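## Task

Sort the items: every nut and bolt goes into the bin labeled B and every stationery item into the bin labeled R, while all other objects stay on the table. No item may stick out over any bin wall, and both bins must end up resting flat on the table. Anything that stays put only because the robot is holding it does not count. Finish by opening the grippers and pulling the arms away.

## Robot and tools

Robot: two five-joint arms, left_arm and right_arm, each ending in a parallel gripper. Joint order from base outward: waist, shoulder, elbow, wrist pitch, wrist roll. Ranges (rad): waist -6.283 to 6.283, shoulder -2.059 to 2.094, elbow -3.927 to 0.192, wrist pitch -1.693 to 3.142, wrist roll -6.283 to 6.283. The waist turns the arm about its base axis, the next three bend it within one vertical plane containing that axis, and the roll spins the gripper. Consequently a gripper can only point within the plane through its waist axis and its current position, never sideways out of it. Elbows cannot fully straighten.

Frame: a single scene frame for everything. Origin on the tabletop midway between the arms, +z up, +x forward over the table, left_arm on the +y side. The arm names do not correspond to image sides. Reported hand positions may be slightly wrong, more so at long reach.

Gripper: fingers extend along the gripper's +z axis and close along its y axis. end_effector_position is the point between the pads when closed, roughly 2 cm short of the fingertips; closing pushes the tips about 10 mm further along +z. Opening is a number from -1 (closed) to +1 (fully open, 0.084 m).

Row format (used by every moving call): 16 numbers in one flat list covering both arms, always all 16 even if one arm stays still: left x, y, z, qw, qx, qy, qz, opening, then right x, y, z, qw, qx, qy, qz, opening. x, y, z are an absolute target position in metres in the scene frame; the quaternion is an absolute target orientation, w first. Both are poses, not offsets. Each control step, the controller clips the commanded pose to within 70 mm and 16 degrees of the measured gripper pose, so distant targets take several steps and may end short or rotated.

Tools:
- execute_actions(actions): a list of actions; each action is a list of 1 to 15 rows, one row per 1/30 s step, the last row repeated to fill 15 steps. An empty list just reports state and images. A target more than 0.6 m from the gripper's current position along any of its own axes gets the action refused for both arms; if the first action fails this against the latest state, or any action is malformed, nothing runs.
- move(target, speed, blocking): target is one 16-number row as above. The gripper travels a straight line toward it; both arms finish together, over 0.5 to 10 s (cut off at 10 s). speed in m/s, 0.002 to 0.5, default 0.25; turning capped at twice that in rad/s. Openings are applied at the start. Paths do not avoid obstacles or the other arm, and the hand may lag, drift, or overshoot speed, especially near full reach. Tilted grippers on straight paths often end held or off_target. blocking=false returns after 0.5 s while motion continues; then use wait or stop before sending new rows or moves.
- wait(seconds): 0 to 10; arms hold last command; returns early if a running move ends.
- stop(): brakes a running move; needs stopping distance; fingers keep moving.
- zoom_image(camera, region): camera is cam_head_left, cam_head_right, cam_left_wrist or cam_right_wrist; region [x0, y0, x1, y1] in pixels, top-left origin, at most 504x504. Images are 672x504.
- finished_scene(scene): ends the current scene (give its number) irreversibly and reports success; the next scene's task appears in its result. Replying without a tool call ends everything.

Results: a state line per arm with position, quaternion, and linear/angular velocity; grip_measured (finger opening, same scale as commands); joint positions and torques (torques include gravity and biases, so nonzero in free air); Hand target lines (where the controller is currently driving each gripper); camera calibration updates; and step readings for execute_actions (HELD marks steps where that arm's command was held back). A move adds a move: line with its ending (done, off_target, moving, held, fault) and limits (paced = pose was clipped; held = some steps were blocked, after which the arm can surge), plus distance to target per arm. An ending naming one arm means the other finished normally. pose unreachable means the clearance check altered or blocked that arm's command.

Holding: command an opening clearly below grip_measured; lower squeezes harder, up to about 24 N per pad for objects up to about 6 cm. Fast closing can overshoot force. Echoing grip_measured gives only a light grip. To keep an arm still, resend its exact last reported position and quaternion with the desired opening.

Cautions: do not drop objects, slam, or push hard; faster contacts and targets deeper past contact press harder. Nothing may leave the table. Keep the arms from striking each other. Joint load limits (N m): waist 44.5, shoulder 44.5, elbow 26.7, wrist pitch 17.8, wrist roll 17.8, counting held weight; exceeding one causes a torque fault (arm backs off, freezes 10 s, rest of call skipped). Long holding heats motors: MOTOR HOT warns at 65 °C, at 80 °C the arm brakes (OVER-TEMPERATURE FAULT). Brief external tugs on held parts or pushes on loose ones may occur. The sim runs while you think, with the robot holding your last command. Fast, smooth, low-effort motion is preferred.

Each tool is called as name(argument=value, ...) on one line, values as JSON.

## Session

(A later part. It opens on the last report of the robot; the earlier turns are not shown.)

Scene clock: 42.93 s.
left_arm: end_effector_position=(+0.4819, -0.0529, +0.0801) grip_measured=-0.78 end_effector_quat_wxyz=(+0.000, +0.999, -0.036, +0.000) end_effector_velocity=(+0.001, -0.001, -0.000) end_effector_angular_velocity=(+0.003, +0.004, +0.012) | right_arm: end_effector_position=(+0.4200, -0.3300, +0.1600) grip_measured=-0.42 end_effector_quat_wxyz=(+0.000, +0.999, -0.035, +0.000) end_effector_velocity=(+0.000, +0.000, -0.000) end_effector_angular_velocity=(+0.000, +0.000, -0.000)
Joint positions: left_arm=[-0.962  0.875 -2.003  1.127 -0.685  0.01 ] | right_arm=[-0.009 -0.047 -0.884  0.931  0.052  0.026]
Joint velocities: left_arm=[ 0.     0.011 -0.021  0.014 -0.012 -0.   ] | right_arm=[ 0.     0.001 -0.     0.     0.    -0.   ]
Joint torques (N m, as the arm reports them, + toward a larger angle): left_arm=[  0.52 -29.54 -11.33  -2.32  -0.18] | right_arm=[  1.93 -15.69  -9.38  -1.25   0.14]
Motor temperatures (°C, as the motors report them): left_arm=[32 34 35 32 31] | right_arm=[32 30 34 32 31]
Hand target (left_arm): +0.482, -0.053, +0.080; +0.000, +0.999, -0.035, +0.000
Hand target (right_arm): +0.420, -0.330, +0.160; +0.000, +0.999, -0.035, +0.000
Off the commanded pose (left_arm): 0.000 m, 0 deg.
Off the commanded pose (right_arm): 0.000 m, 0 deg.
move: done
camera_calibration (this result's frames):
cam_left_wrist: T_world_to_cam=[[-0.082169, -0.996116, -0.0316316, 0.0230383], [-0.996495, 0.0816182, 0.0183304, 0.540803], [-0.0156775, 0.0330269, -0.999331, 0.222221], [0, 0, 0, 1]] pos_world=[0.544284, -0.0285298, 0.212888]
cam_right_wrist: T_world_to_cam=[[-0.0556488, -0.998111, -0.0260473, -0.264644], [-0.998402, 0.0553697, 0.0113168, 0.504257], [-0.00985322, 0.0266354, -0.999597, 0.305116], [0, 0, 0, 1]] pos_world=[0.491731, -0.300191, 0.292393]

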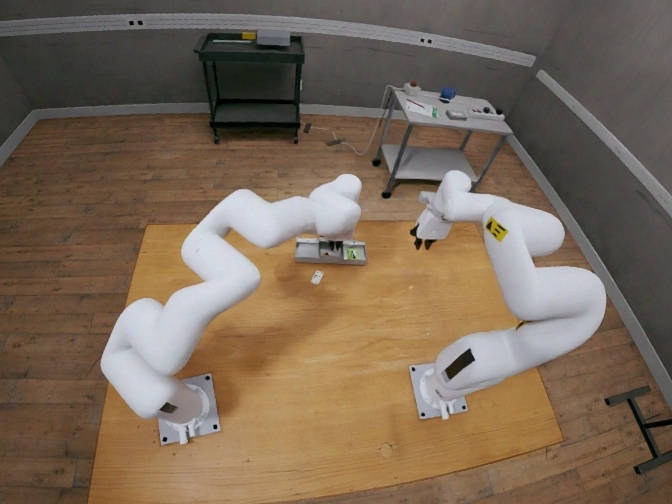

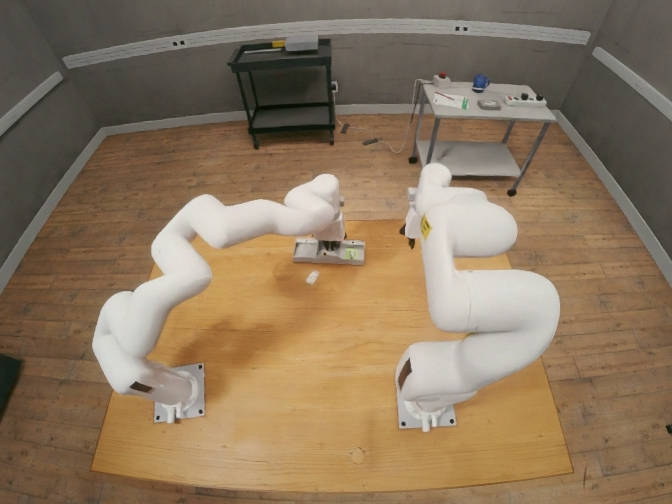

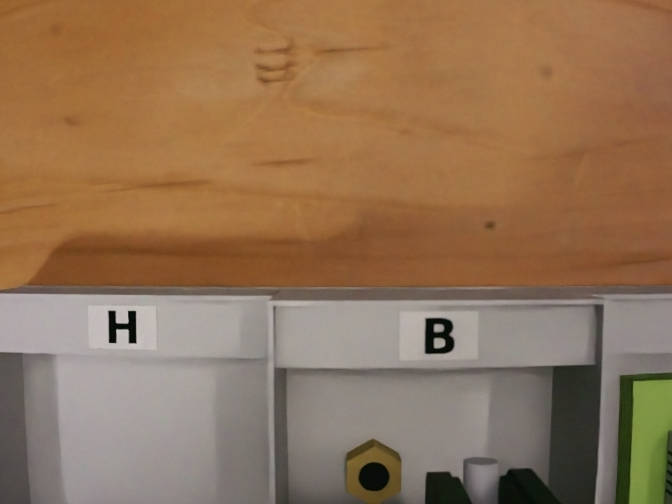

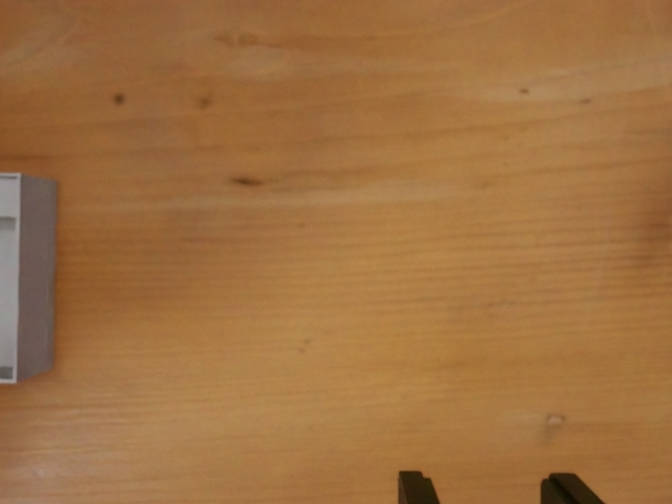

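move(target=[0.482,-0.058,0.032,0,0.9994,-0.0349,0,-1,0.42,-0.33,0.16,0,0.9994,-0.0349,0,-0.4], speed=0.1)

move(target=[0.482,-0.058,0.032,0,0.9994,-0.0349,0,-0.55,0.42,-0.33,0.16,0,0.9994,-0.0349,0,-0.4])

move(target=[0.482,-0.058,0.09,0,0.9994,-0.0349,0,-0.55,0.42,-0.33,0.16,0,0.9994,-0.0349,0,-0.4], speed=0.15)

move(target=[0.40,-0.03,0.22,0,0.9994,-0.0349,0,-0.55,0.42,-0.33,0.16,0,0.9994,-0.0349,0,-0.4], speed=0.3)

Scene clock: 44.17 s.
left_arm: end_effector_position=(+0.4821, -0.0581, +0.0327) grip_measured=-0.78 end_effector_quat_wxyz=(+0.000, +0.999, -0.035, +0.000) end_effector_velocity=(-0.001, -0.001, -0.006) end_effector_angular_velocity=(+0.002, +0.003, -0.001) | right_arm: end_effector_position=(+0.4200, -0.3300, +0.1600) grip_measured=-0.42 end_effector_quat_wxyz=(+0.000, +0.999, -0.035, +0.000) end_effector_velocity=(+0.000, -0.000, +0.000) end_effector_angular_velocity=(-0.000, -0.001, -0.001)
Joint positions: left_arm=[-0.967  0.957 -2.007  1.05  -0.692  0.01 ] | right_arm=[-0.009 -0.047 -0.884  0.931  0.052  0.026]
Joint velocities: left_arm=[-0.001  0.012 -0.006 -0.003  0.     0.   ] | right_arm=[-0.001  0.001 -0.001 -0.    -0.     0.   ]
Joint torques (N m, as the arm reports them, + toward a larger angle): left_arm=[  0.52 -30.05 -10.86  -2.14  -0.24] | right_arm=[  2.06 -15.89  -9.53  -1.25   0.17]
Motor temperatures (°C, as the motors report them): left_arm=[32 34 35 32 31] | right_arm=[32 30 34 32 31]
Hand target (left_arm): +0.482, -0.058, +0.032; +0.000, +0.999, -0.035, +0.000
Hand target (right_arm): +0.420, -0.330, +0.160; +0.000, +0.999, -0.035, +0.000
Off the commanded pose (left_arm): 0.001 m, 0 deg.
Off the commanded pose (right_arm): 0.000 m, 0 deg.
move: done
camera_calibration (this result's frames):
cam_left_wrist: T_world_to_cam=[[-0.0806538, -0.996239, -0.0316773, 0.0157063], [-0.996617, 0.0800995, 0.0183949, 0.542327], [-0.0157883, 0.0330538, -0.999329, 0.175112], [0, 0, 0, 1]] pos_world=[0.544524, -0.033581, 0.165516]
cam_right_wrist: T_world_to_cam=[[-0.0556488, -0.998111, -0.0260473, -0.264644], [-0.998402, 0.0553697, 0.0113168, 0.504257], [-0.00985316, 0.0266354, -0.999597, 0.305116], [0, 0, 0, 1]] pos_world=[0.491731, -0.300191, 0.292393]

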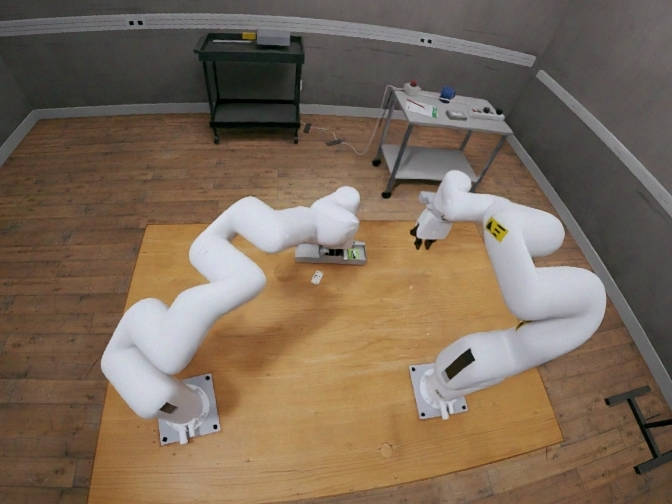

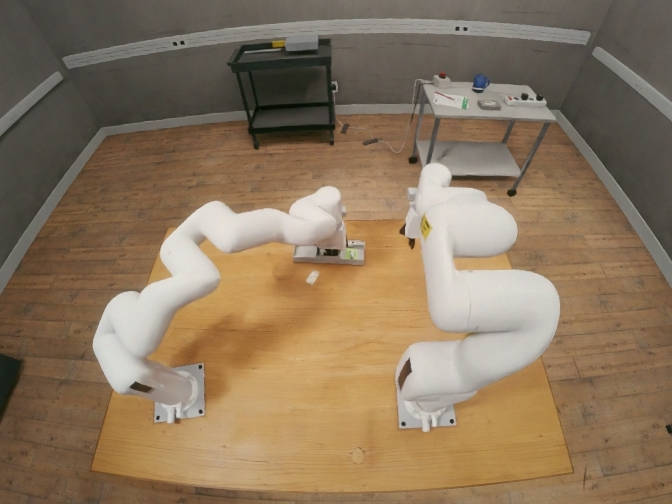

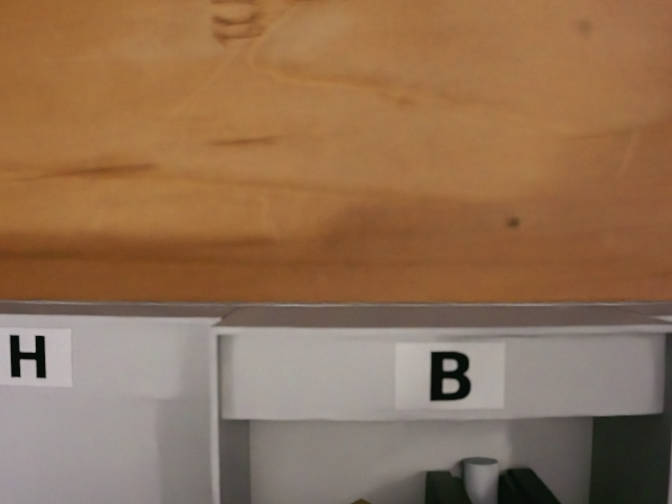

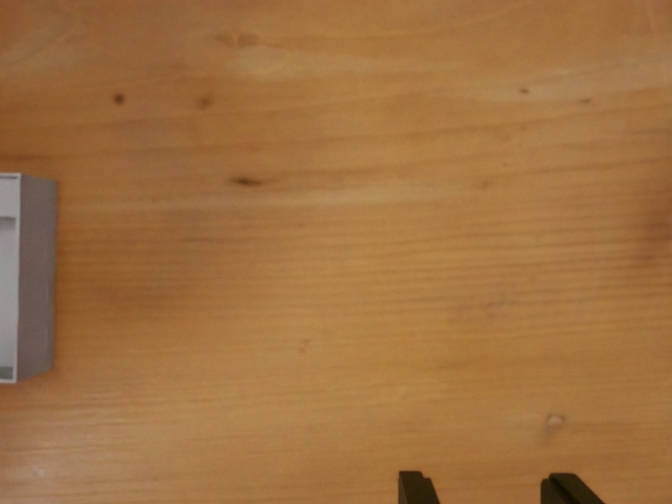

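Scene clock: 44.87 s.
left_arm: end_effector_position=(+0.4820, -0.0580, +0.0320) grip_measured=-0.57 end_effector_quat_wxyz=(+0.000, +0.999, -0.035, +0.000) end_effector_velocity=(+0.000, +0.001, -0.001) end_effector_angular_velocity=(+0.001, +0.001, +0.001) | right_arm: end_effector_position=(+0.4200, -0.3300, +0.1600) grip_measured=-0.42 end_effector_quat_wxyz=(+0.000, +0.999, -0.035, +0.000) end_effector_velocity=(+0.000, +0.000, +0.000) end_effector_angular_velocity=(-0.000, -0.001, +0.000)
Joint positions: left_arm=[-0.967  0.958 -2.008  1.05  -0.692  0.019] | right_arm=[-0.009 -0.047 -0.884  0.931  0.052  0.026]
Joint velocities: left_arm=[ 0.001  0.002 -0.    -0.001  0.     0.   ] | right_arm=[ 0.    -0.001  0.    -0.     0.    -0.   ]
Joint torques (N m, as the arm reports them, + toward a larger angle): left_arm=[  0.17 -29.51 -10.86  -2.2   -0.26] | right_arm=[  2.1  -15.64  -9.61  -1.28   0.11]
Motor temperatures (°C, as the motors report them): left_arm=[32 34 35 32 31] | right_arm=[32 30 34 32 31]
Hand target (left_arm): +0.482, -0.058, +0.032; +0.000, +0.999, -0.035, -0.000
Hand target (right_arm): +0.420, -0.330, +0.160; +0.000, +0.999, -0.035, +0.000
Off the commanded pose (left_arm): 0.000 m, 0 deg.
Off the commanded pose (right_arm): 0.000 m, 0 deg.
move: done
camera_calibration (this result's frames):
cam_left_wrist: T_world_to_cam=[[-0.0806847, -0.996224, -0.0320689, 0.0157575], [-0.996607, 0.0801081, 0.0188781, 0.542202], [-0.0162378, 0.0334833, -0.999307, 0.174668], [0, 0, 0, 1]] pos_world=[0.54447, -0.0335852, 0.164817]
cam_right_wrist: T_world_to_cam=[[-0.0556488, -0.998111, -0.0260473, -0.264644], [-0.998402, 0.0553697, 0.0113169, 0.504257], [-0.0098533, 0.0266354, -0.999597, 0.305116], [0, 0, 0, 1]] pos_world=[0.491731, -0.300191, 0.292393]

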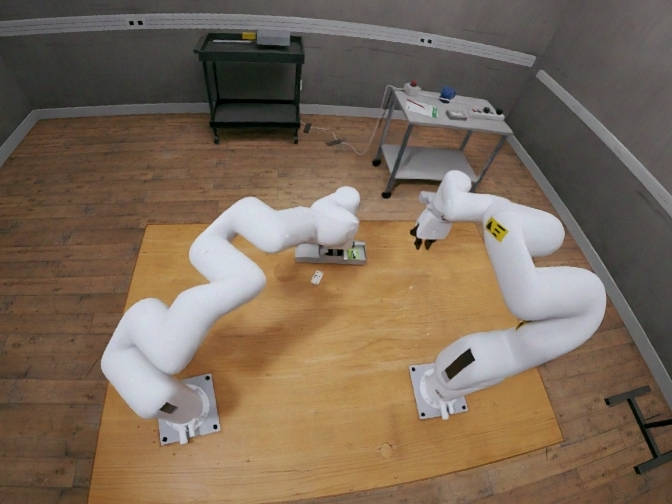

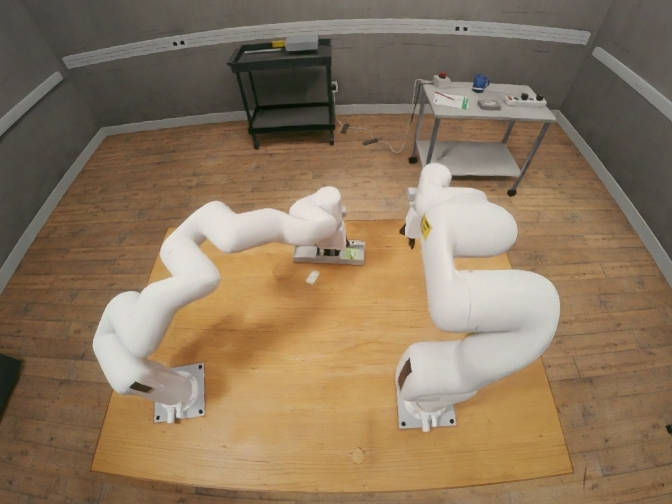

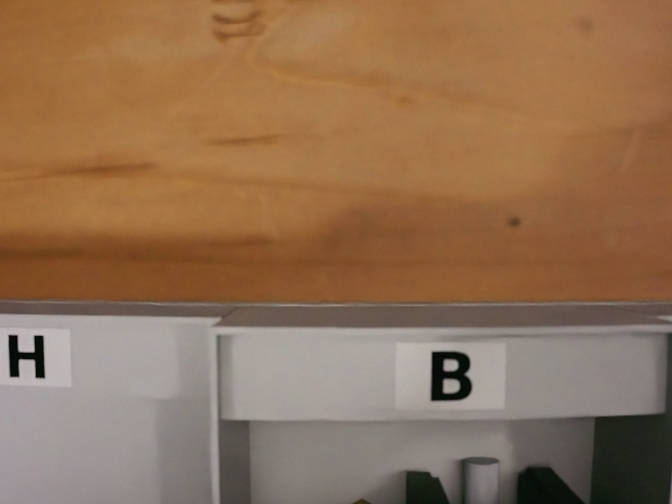

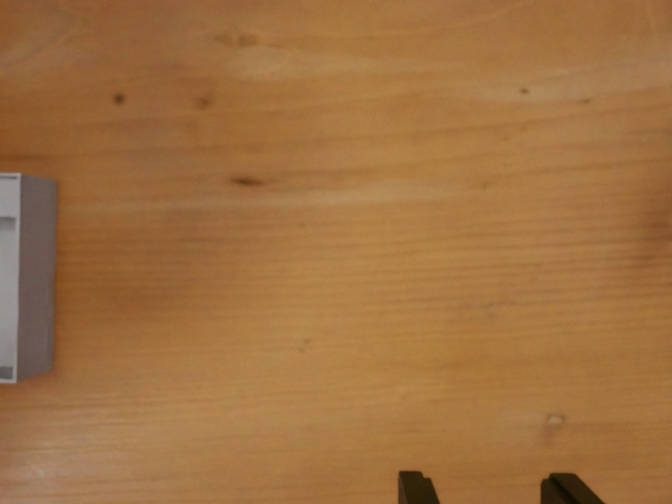

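Scene clock: 45.90 s.
left_arm: end_effector_position=(+0.4819, -0.0579, +0.0895) grip_measured=-0.57 end_effector_quat_wxyz=(-0.000, +0.999, -0.035, -0.000) end_effector_velocity=(+0.000, -0.001, +0.003) end_effector_angular_velocity=(-0.002, -0.002, -0.001) | right_arm: end_effector_position=(+0.4200, -0.3300, +0.1600) grip_measured=-0.42 end_effector_quat_wxyz=(+0.000, +0.999, -0.035, +0.000) end_effector_velocity=(-0.000, +0.000, +0.000) end_effector_angular_velocity=(-0.000, -0.000, +0.000)
Joint positions: left_arm=[-0.967  0.884 -2.046  1.163 -0.692  0.019] | right_arm=[-0.009 -0.047 -0.884  0.931  0.052  0.026]
Joint velocities: left_arm=[-0.001 -0.003 -0.004  0.005  0.    -0.   ] | right_arm=[ 0. -0.  0.  0. -0. -0.]
Joint torques (N m, as the arm reports them, + toward a larger angle): left_arm=[  0.26 -29.44 -10.97  -2.34  -0.16] | right_arm=[  2.31 -15.83  -9.38  -1.4    0.27]
Motor temperatures (°C, as the motors report them): left_arm=[32 34 35 32 31] | right_arm=[32 30 34 32 31]
Hand target (left_arm): +0.482, -0.058, +0.090; +0.000, +0.999, -0.035, -0.000
Hand target (right_arm): +0.420, -0.330, +0.160; +0.000, +0.999, -0.035, +0.000
Off the commanded pose (left_arm): 0.001 m, 0 deg.
Off the commanded pose (right_arm): 0.000 m, 0 deg.
move: done
camera_calibration (this result's frames):
cam_left_wrist: T_world_to_cam=[[-0.0806974, -0.996213, -0.032366, 0.0177456], [-0.996601, 0.0801036, 0.0192446, 0.540937], [-0.0165791, 0.033809, -0.999291, 0.232218], [0, 0, 0, 1]] pos_world=[0.54438, -0.0335036, 0.222217]
cam_right_wrist: T_world_to_cam=[[-0.0556489, -0.998111, -0.0260473, -0.264644], [-0.998402, 0.0553698, 0.0113167, 0.504257], [-0.0098531, 0.0266354, -0.999597, 0.305116], [0, 0, 0, 1]] pos_world=[0.491731, -0.300191, 0.292393]

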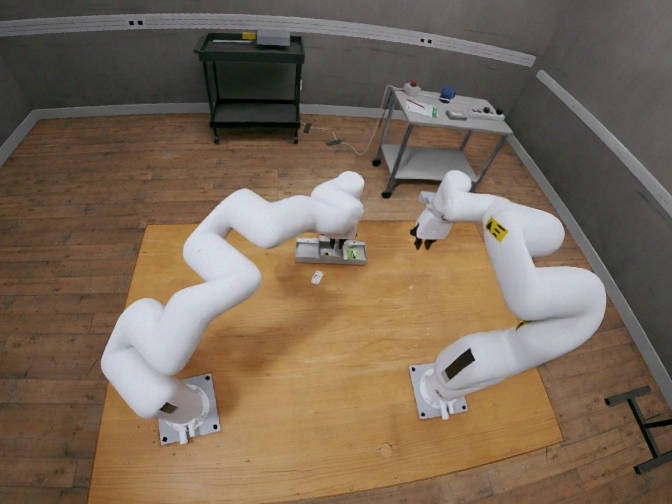

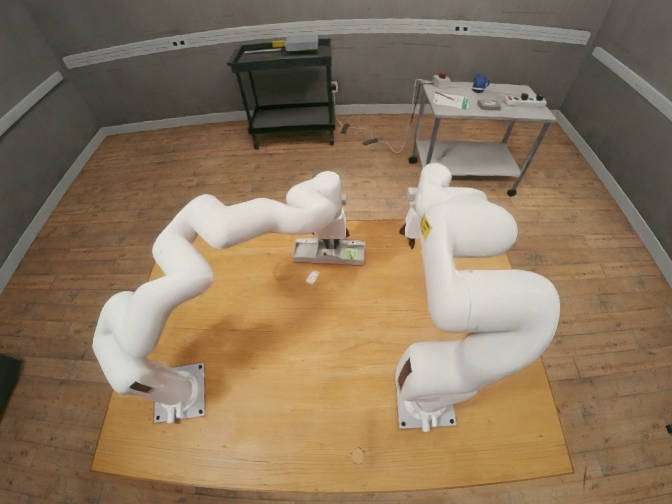

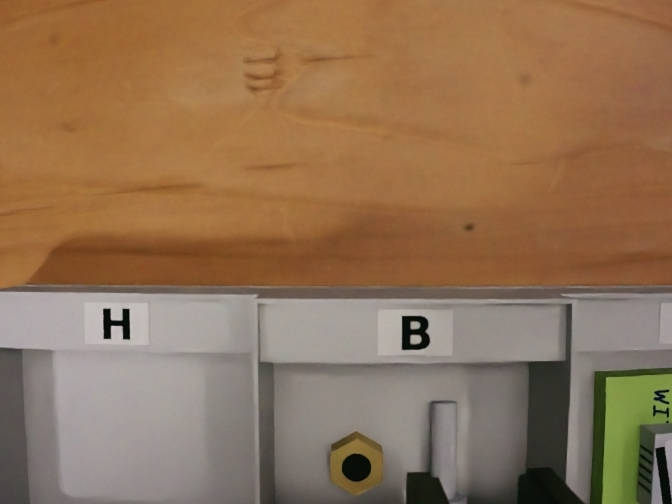

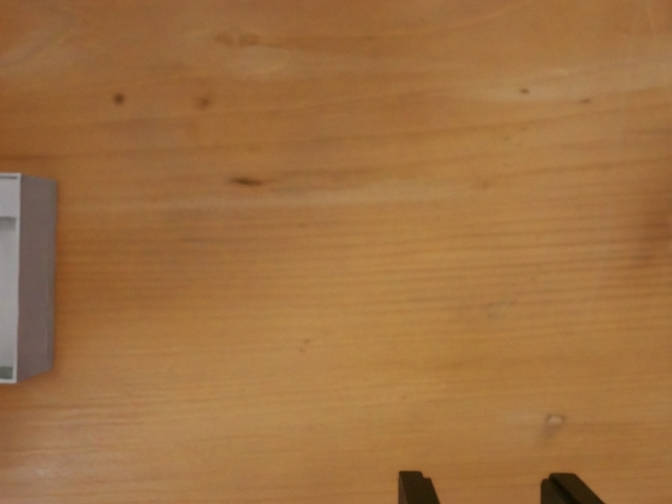

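Scene clock: 47.27 s.
left_arm: end_effector_position=(+0.3999, -0.0299, +0.2194) grip_measured=-0.57 end_effector_quat_wxyz=(-0.000, +0.999, -0.035, -0.000) end_effector_velocity=(-0.001, +0.001, +0.003) end_effector_angular_velocity=(-0.002, -0.002, +0.000) | right_arm: end_effector_position=(+0.4200, -0.3300, +0.1600) grip_measured=-0.42 end_effector_quat_wxyz=(+0.000, +0.999, -0.035, +0.000) end_effector_velocity=(-0.000, -0.000, -0.001) end_effector_angular_velocity=(+0.000, +0.002, -0.000)
Joint positions: left_arm=[-1.028  0.449 -1.714  1.266 -0.753  0.019] | right_arm=[-0.009 -0.047 -0.884  0.931  0.052  0.026]
Joint velocities: left_arm=[-0.    -0.008  0.005  0.    -0.001  0.   ] | right_arm=[-0.     0.001  0.001 -0.     0.    -0.   ]
Joint torques (N m, as the arm reports them, + toward a larger angle): left_arm=[  0.46 -24.04 -11.21  -2.21  -0.25] | right_arm=[  1.68 -15.72  -9.51  -1.37   0.32]
Motor temperatures (°C, as the motors report them): left_arm=[32 34 35 32 31] | right_arm=[32 30 34 32 31]
Hand target (left_arm): +0.400, -0.030, +0.220; +0.000, +0.999, -0.035, -0.000
Hand target (right_arm): +0.420, -0.330, +0.160; +0.000, +0.999, -0.035, +0.000
Off the commanded pose (left_arm): 0.001 m, 0 deg.
Off the commanded pose (right_arm): 0.000 m, 0 deg.
move: done; limits=paced
camera_calibration (this result's frames):
cam_left_wrist: T_world_to_cam=[[-0.0806429, -0.99621, -0.032597, 0.0431982], [-0.996602, 0.0800379, 0.0194586, 0.45449], [-0.0167758, 0.0340554, -0.999279, 0.359851], [0, 0, 0, 1]] pos_world=[0.462466, -0.00559689, 0.352156]
cam_right_wrist: T_world_to_cam=[[-0.0556489, -0.998111, -0.0260473, -0.264644], [-0.998402, 0.0553698, 0.0113169, 0.504257], [-0.00985329, 0.0266354, -0.999597, 0.305116], [0, 0, 0, 1]] pos_world=[0.491731, -0.300191, 0.292393]

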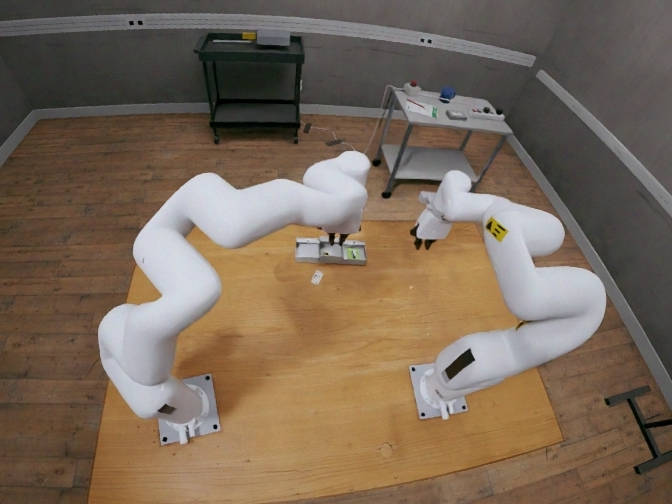

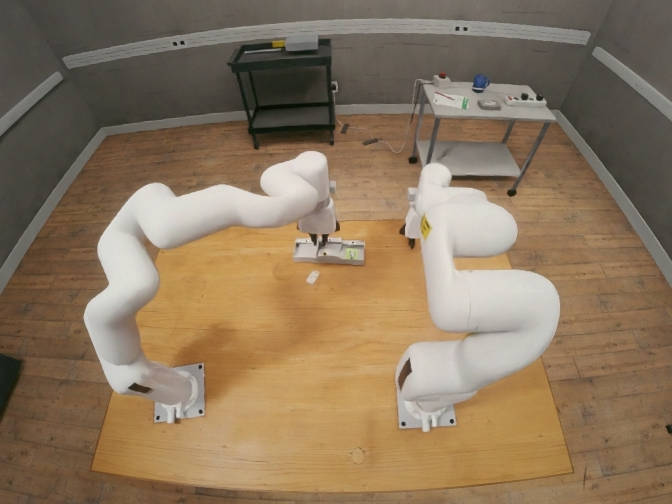

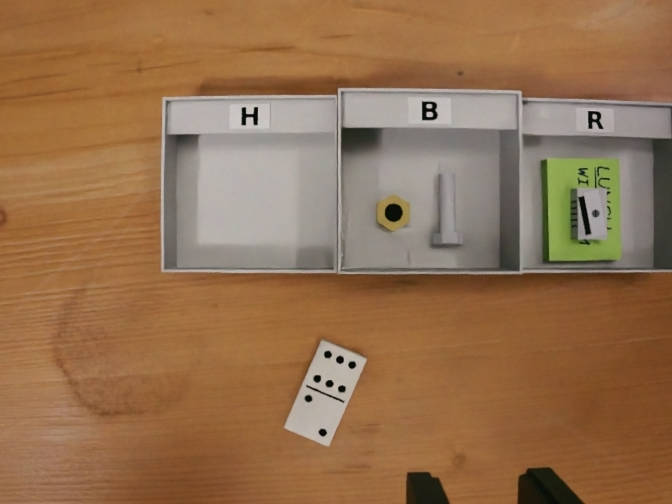

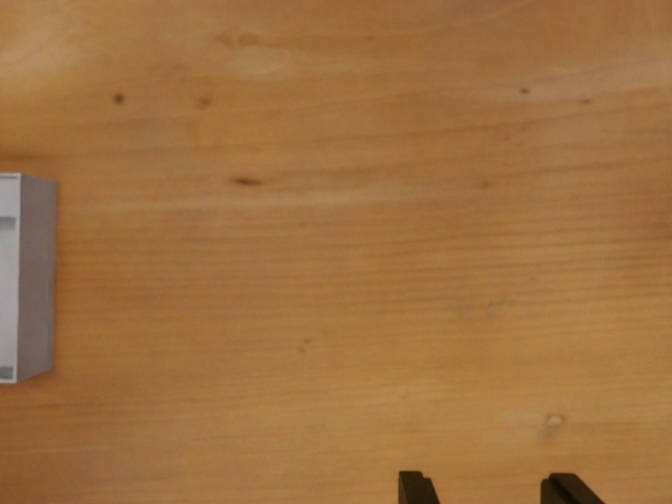

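zoom_image(camera="cam_left_wrist", region=[150,70,672,300])

zoom_image(camera="cam_head_right", region=[280,225,380,290])

Region (150, 70, 672, 300) is 522x230 pixels. A region can be at most 504 by 504 pixels.

Region (280, 225, 380, 290) of cam_head_right's 672x504 image, scaled by 5.040, with more detail than that image has; it fills the top 328 rows of this view, and the rest is white.

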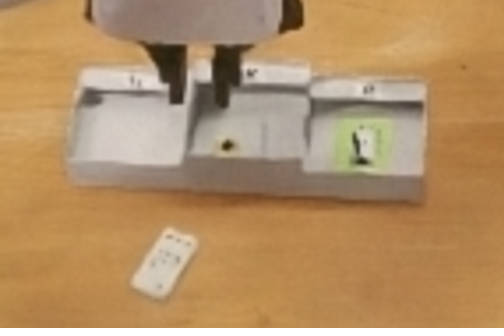

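zoom_image(camera="cam_left_wrist", region=[170,70,672,300])

Region (170, 70, 672, 300) of cam_left_wrist's 672x504 image, scaled by 1.004, with more detail than that image has; it fills the top 231 rows of this view, and the rest is white.

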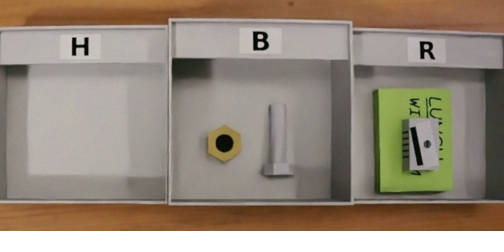

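zoom_image(camera="cam_left_wrist", region=[290,70,560,290])

zoom_image(camera="cam_head_left", region=[285,228,375,275])

Region (290, 70, 560, 290) of cam_left_wrist's 672x504 image, scaled by 1.867, with more detail than that image has; it fills the top 411 rows of this view, and the rest is white.

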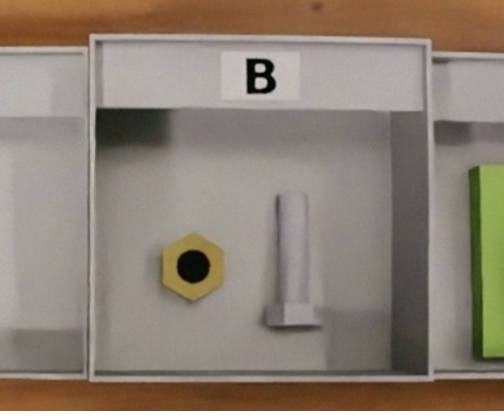

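Region (285, 228, 375, 275) of cam_head_left's 672x504 image, scaled by 5.600, with more detail than that image has; it fills the top 263 rows of this view, and the rest is white.

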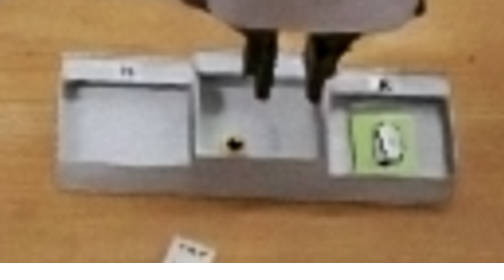

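finished_scene(scene=1)

The scene is finished: the task was done.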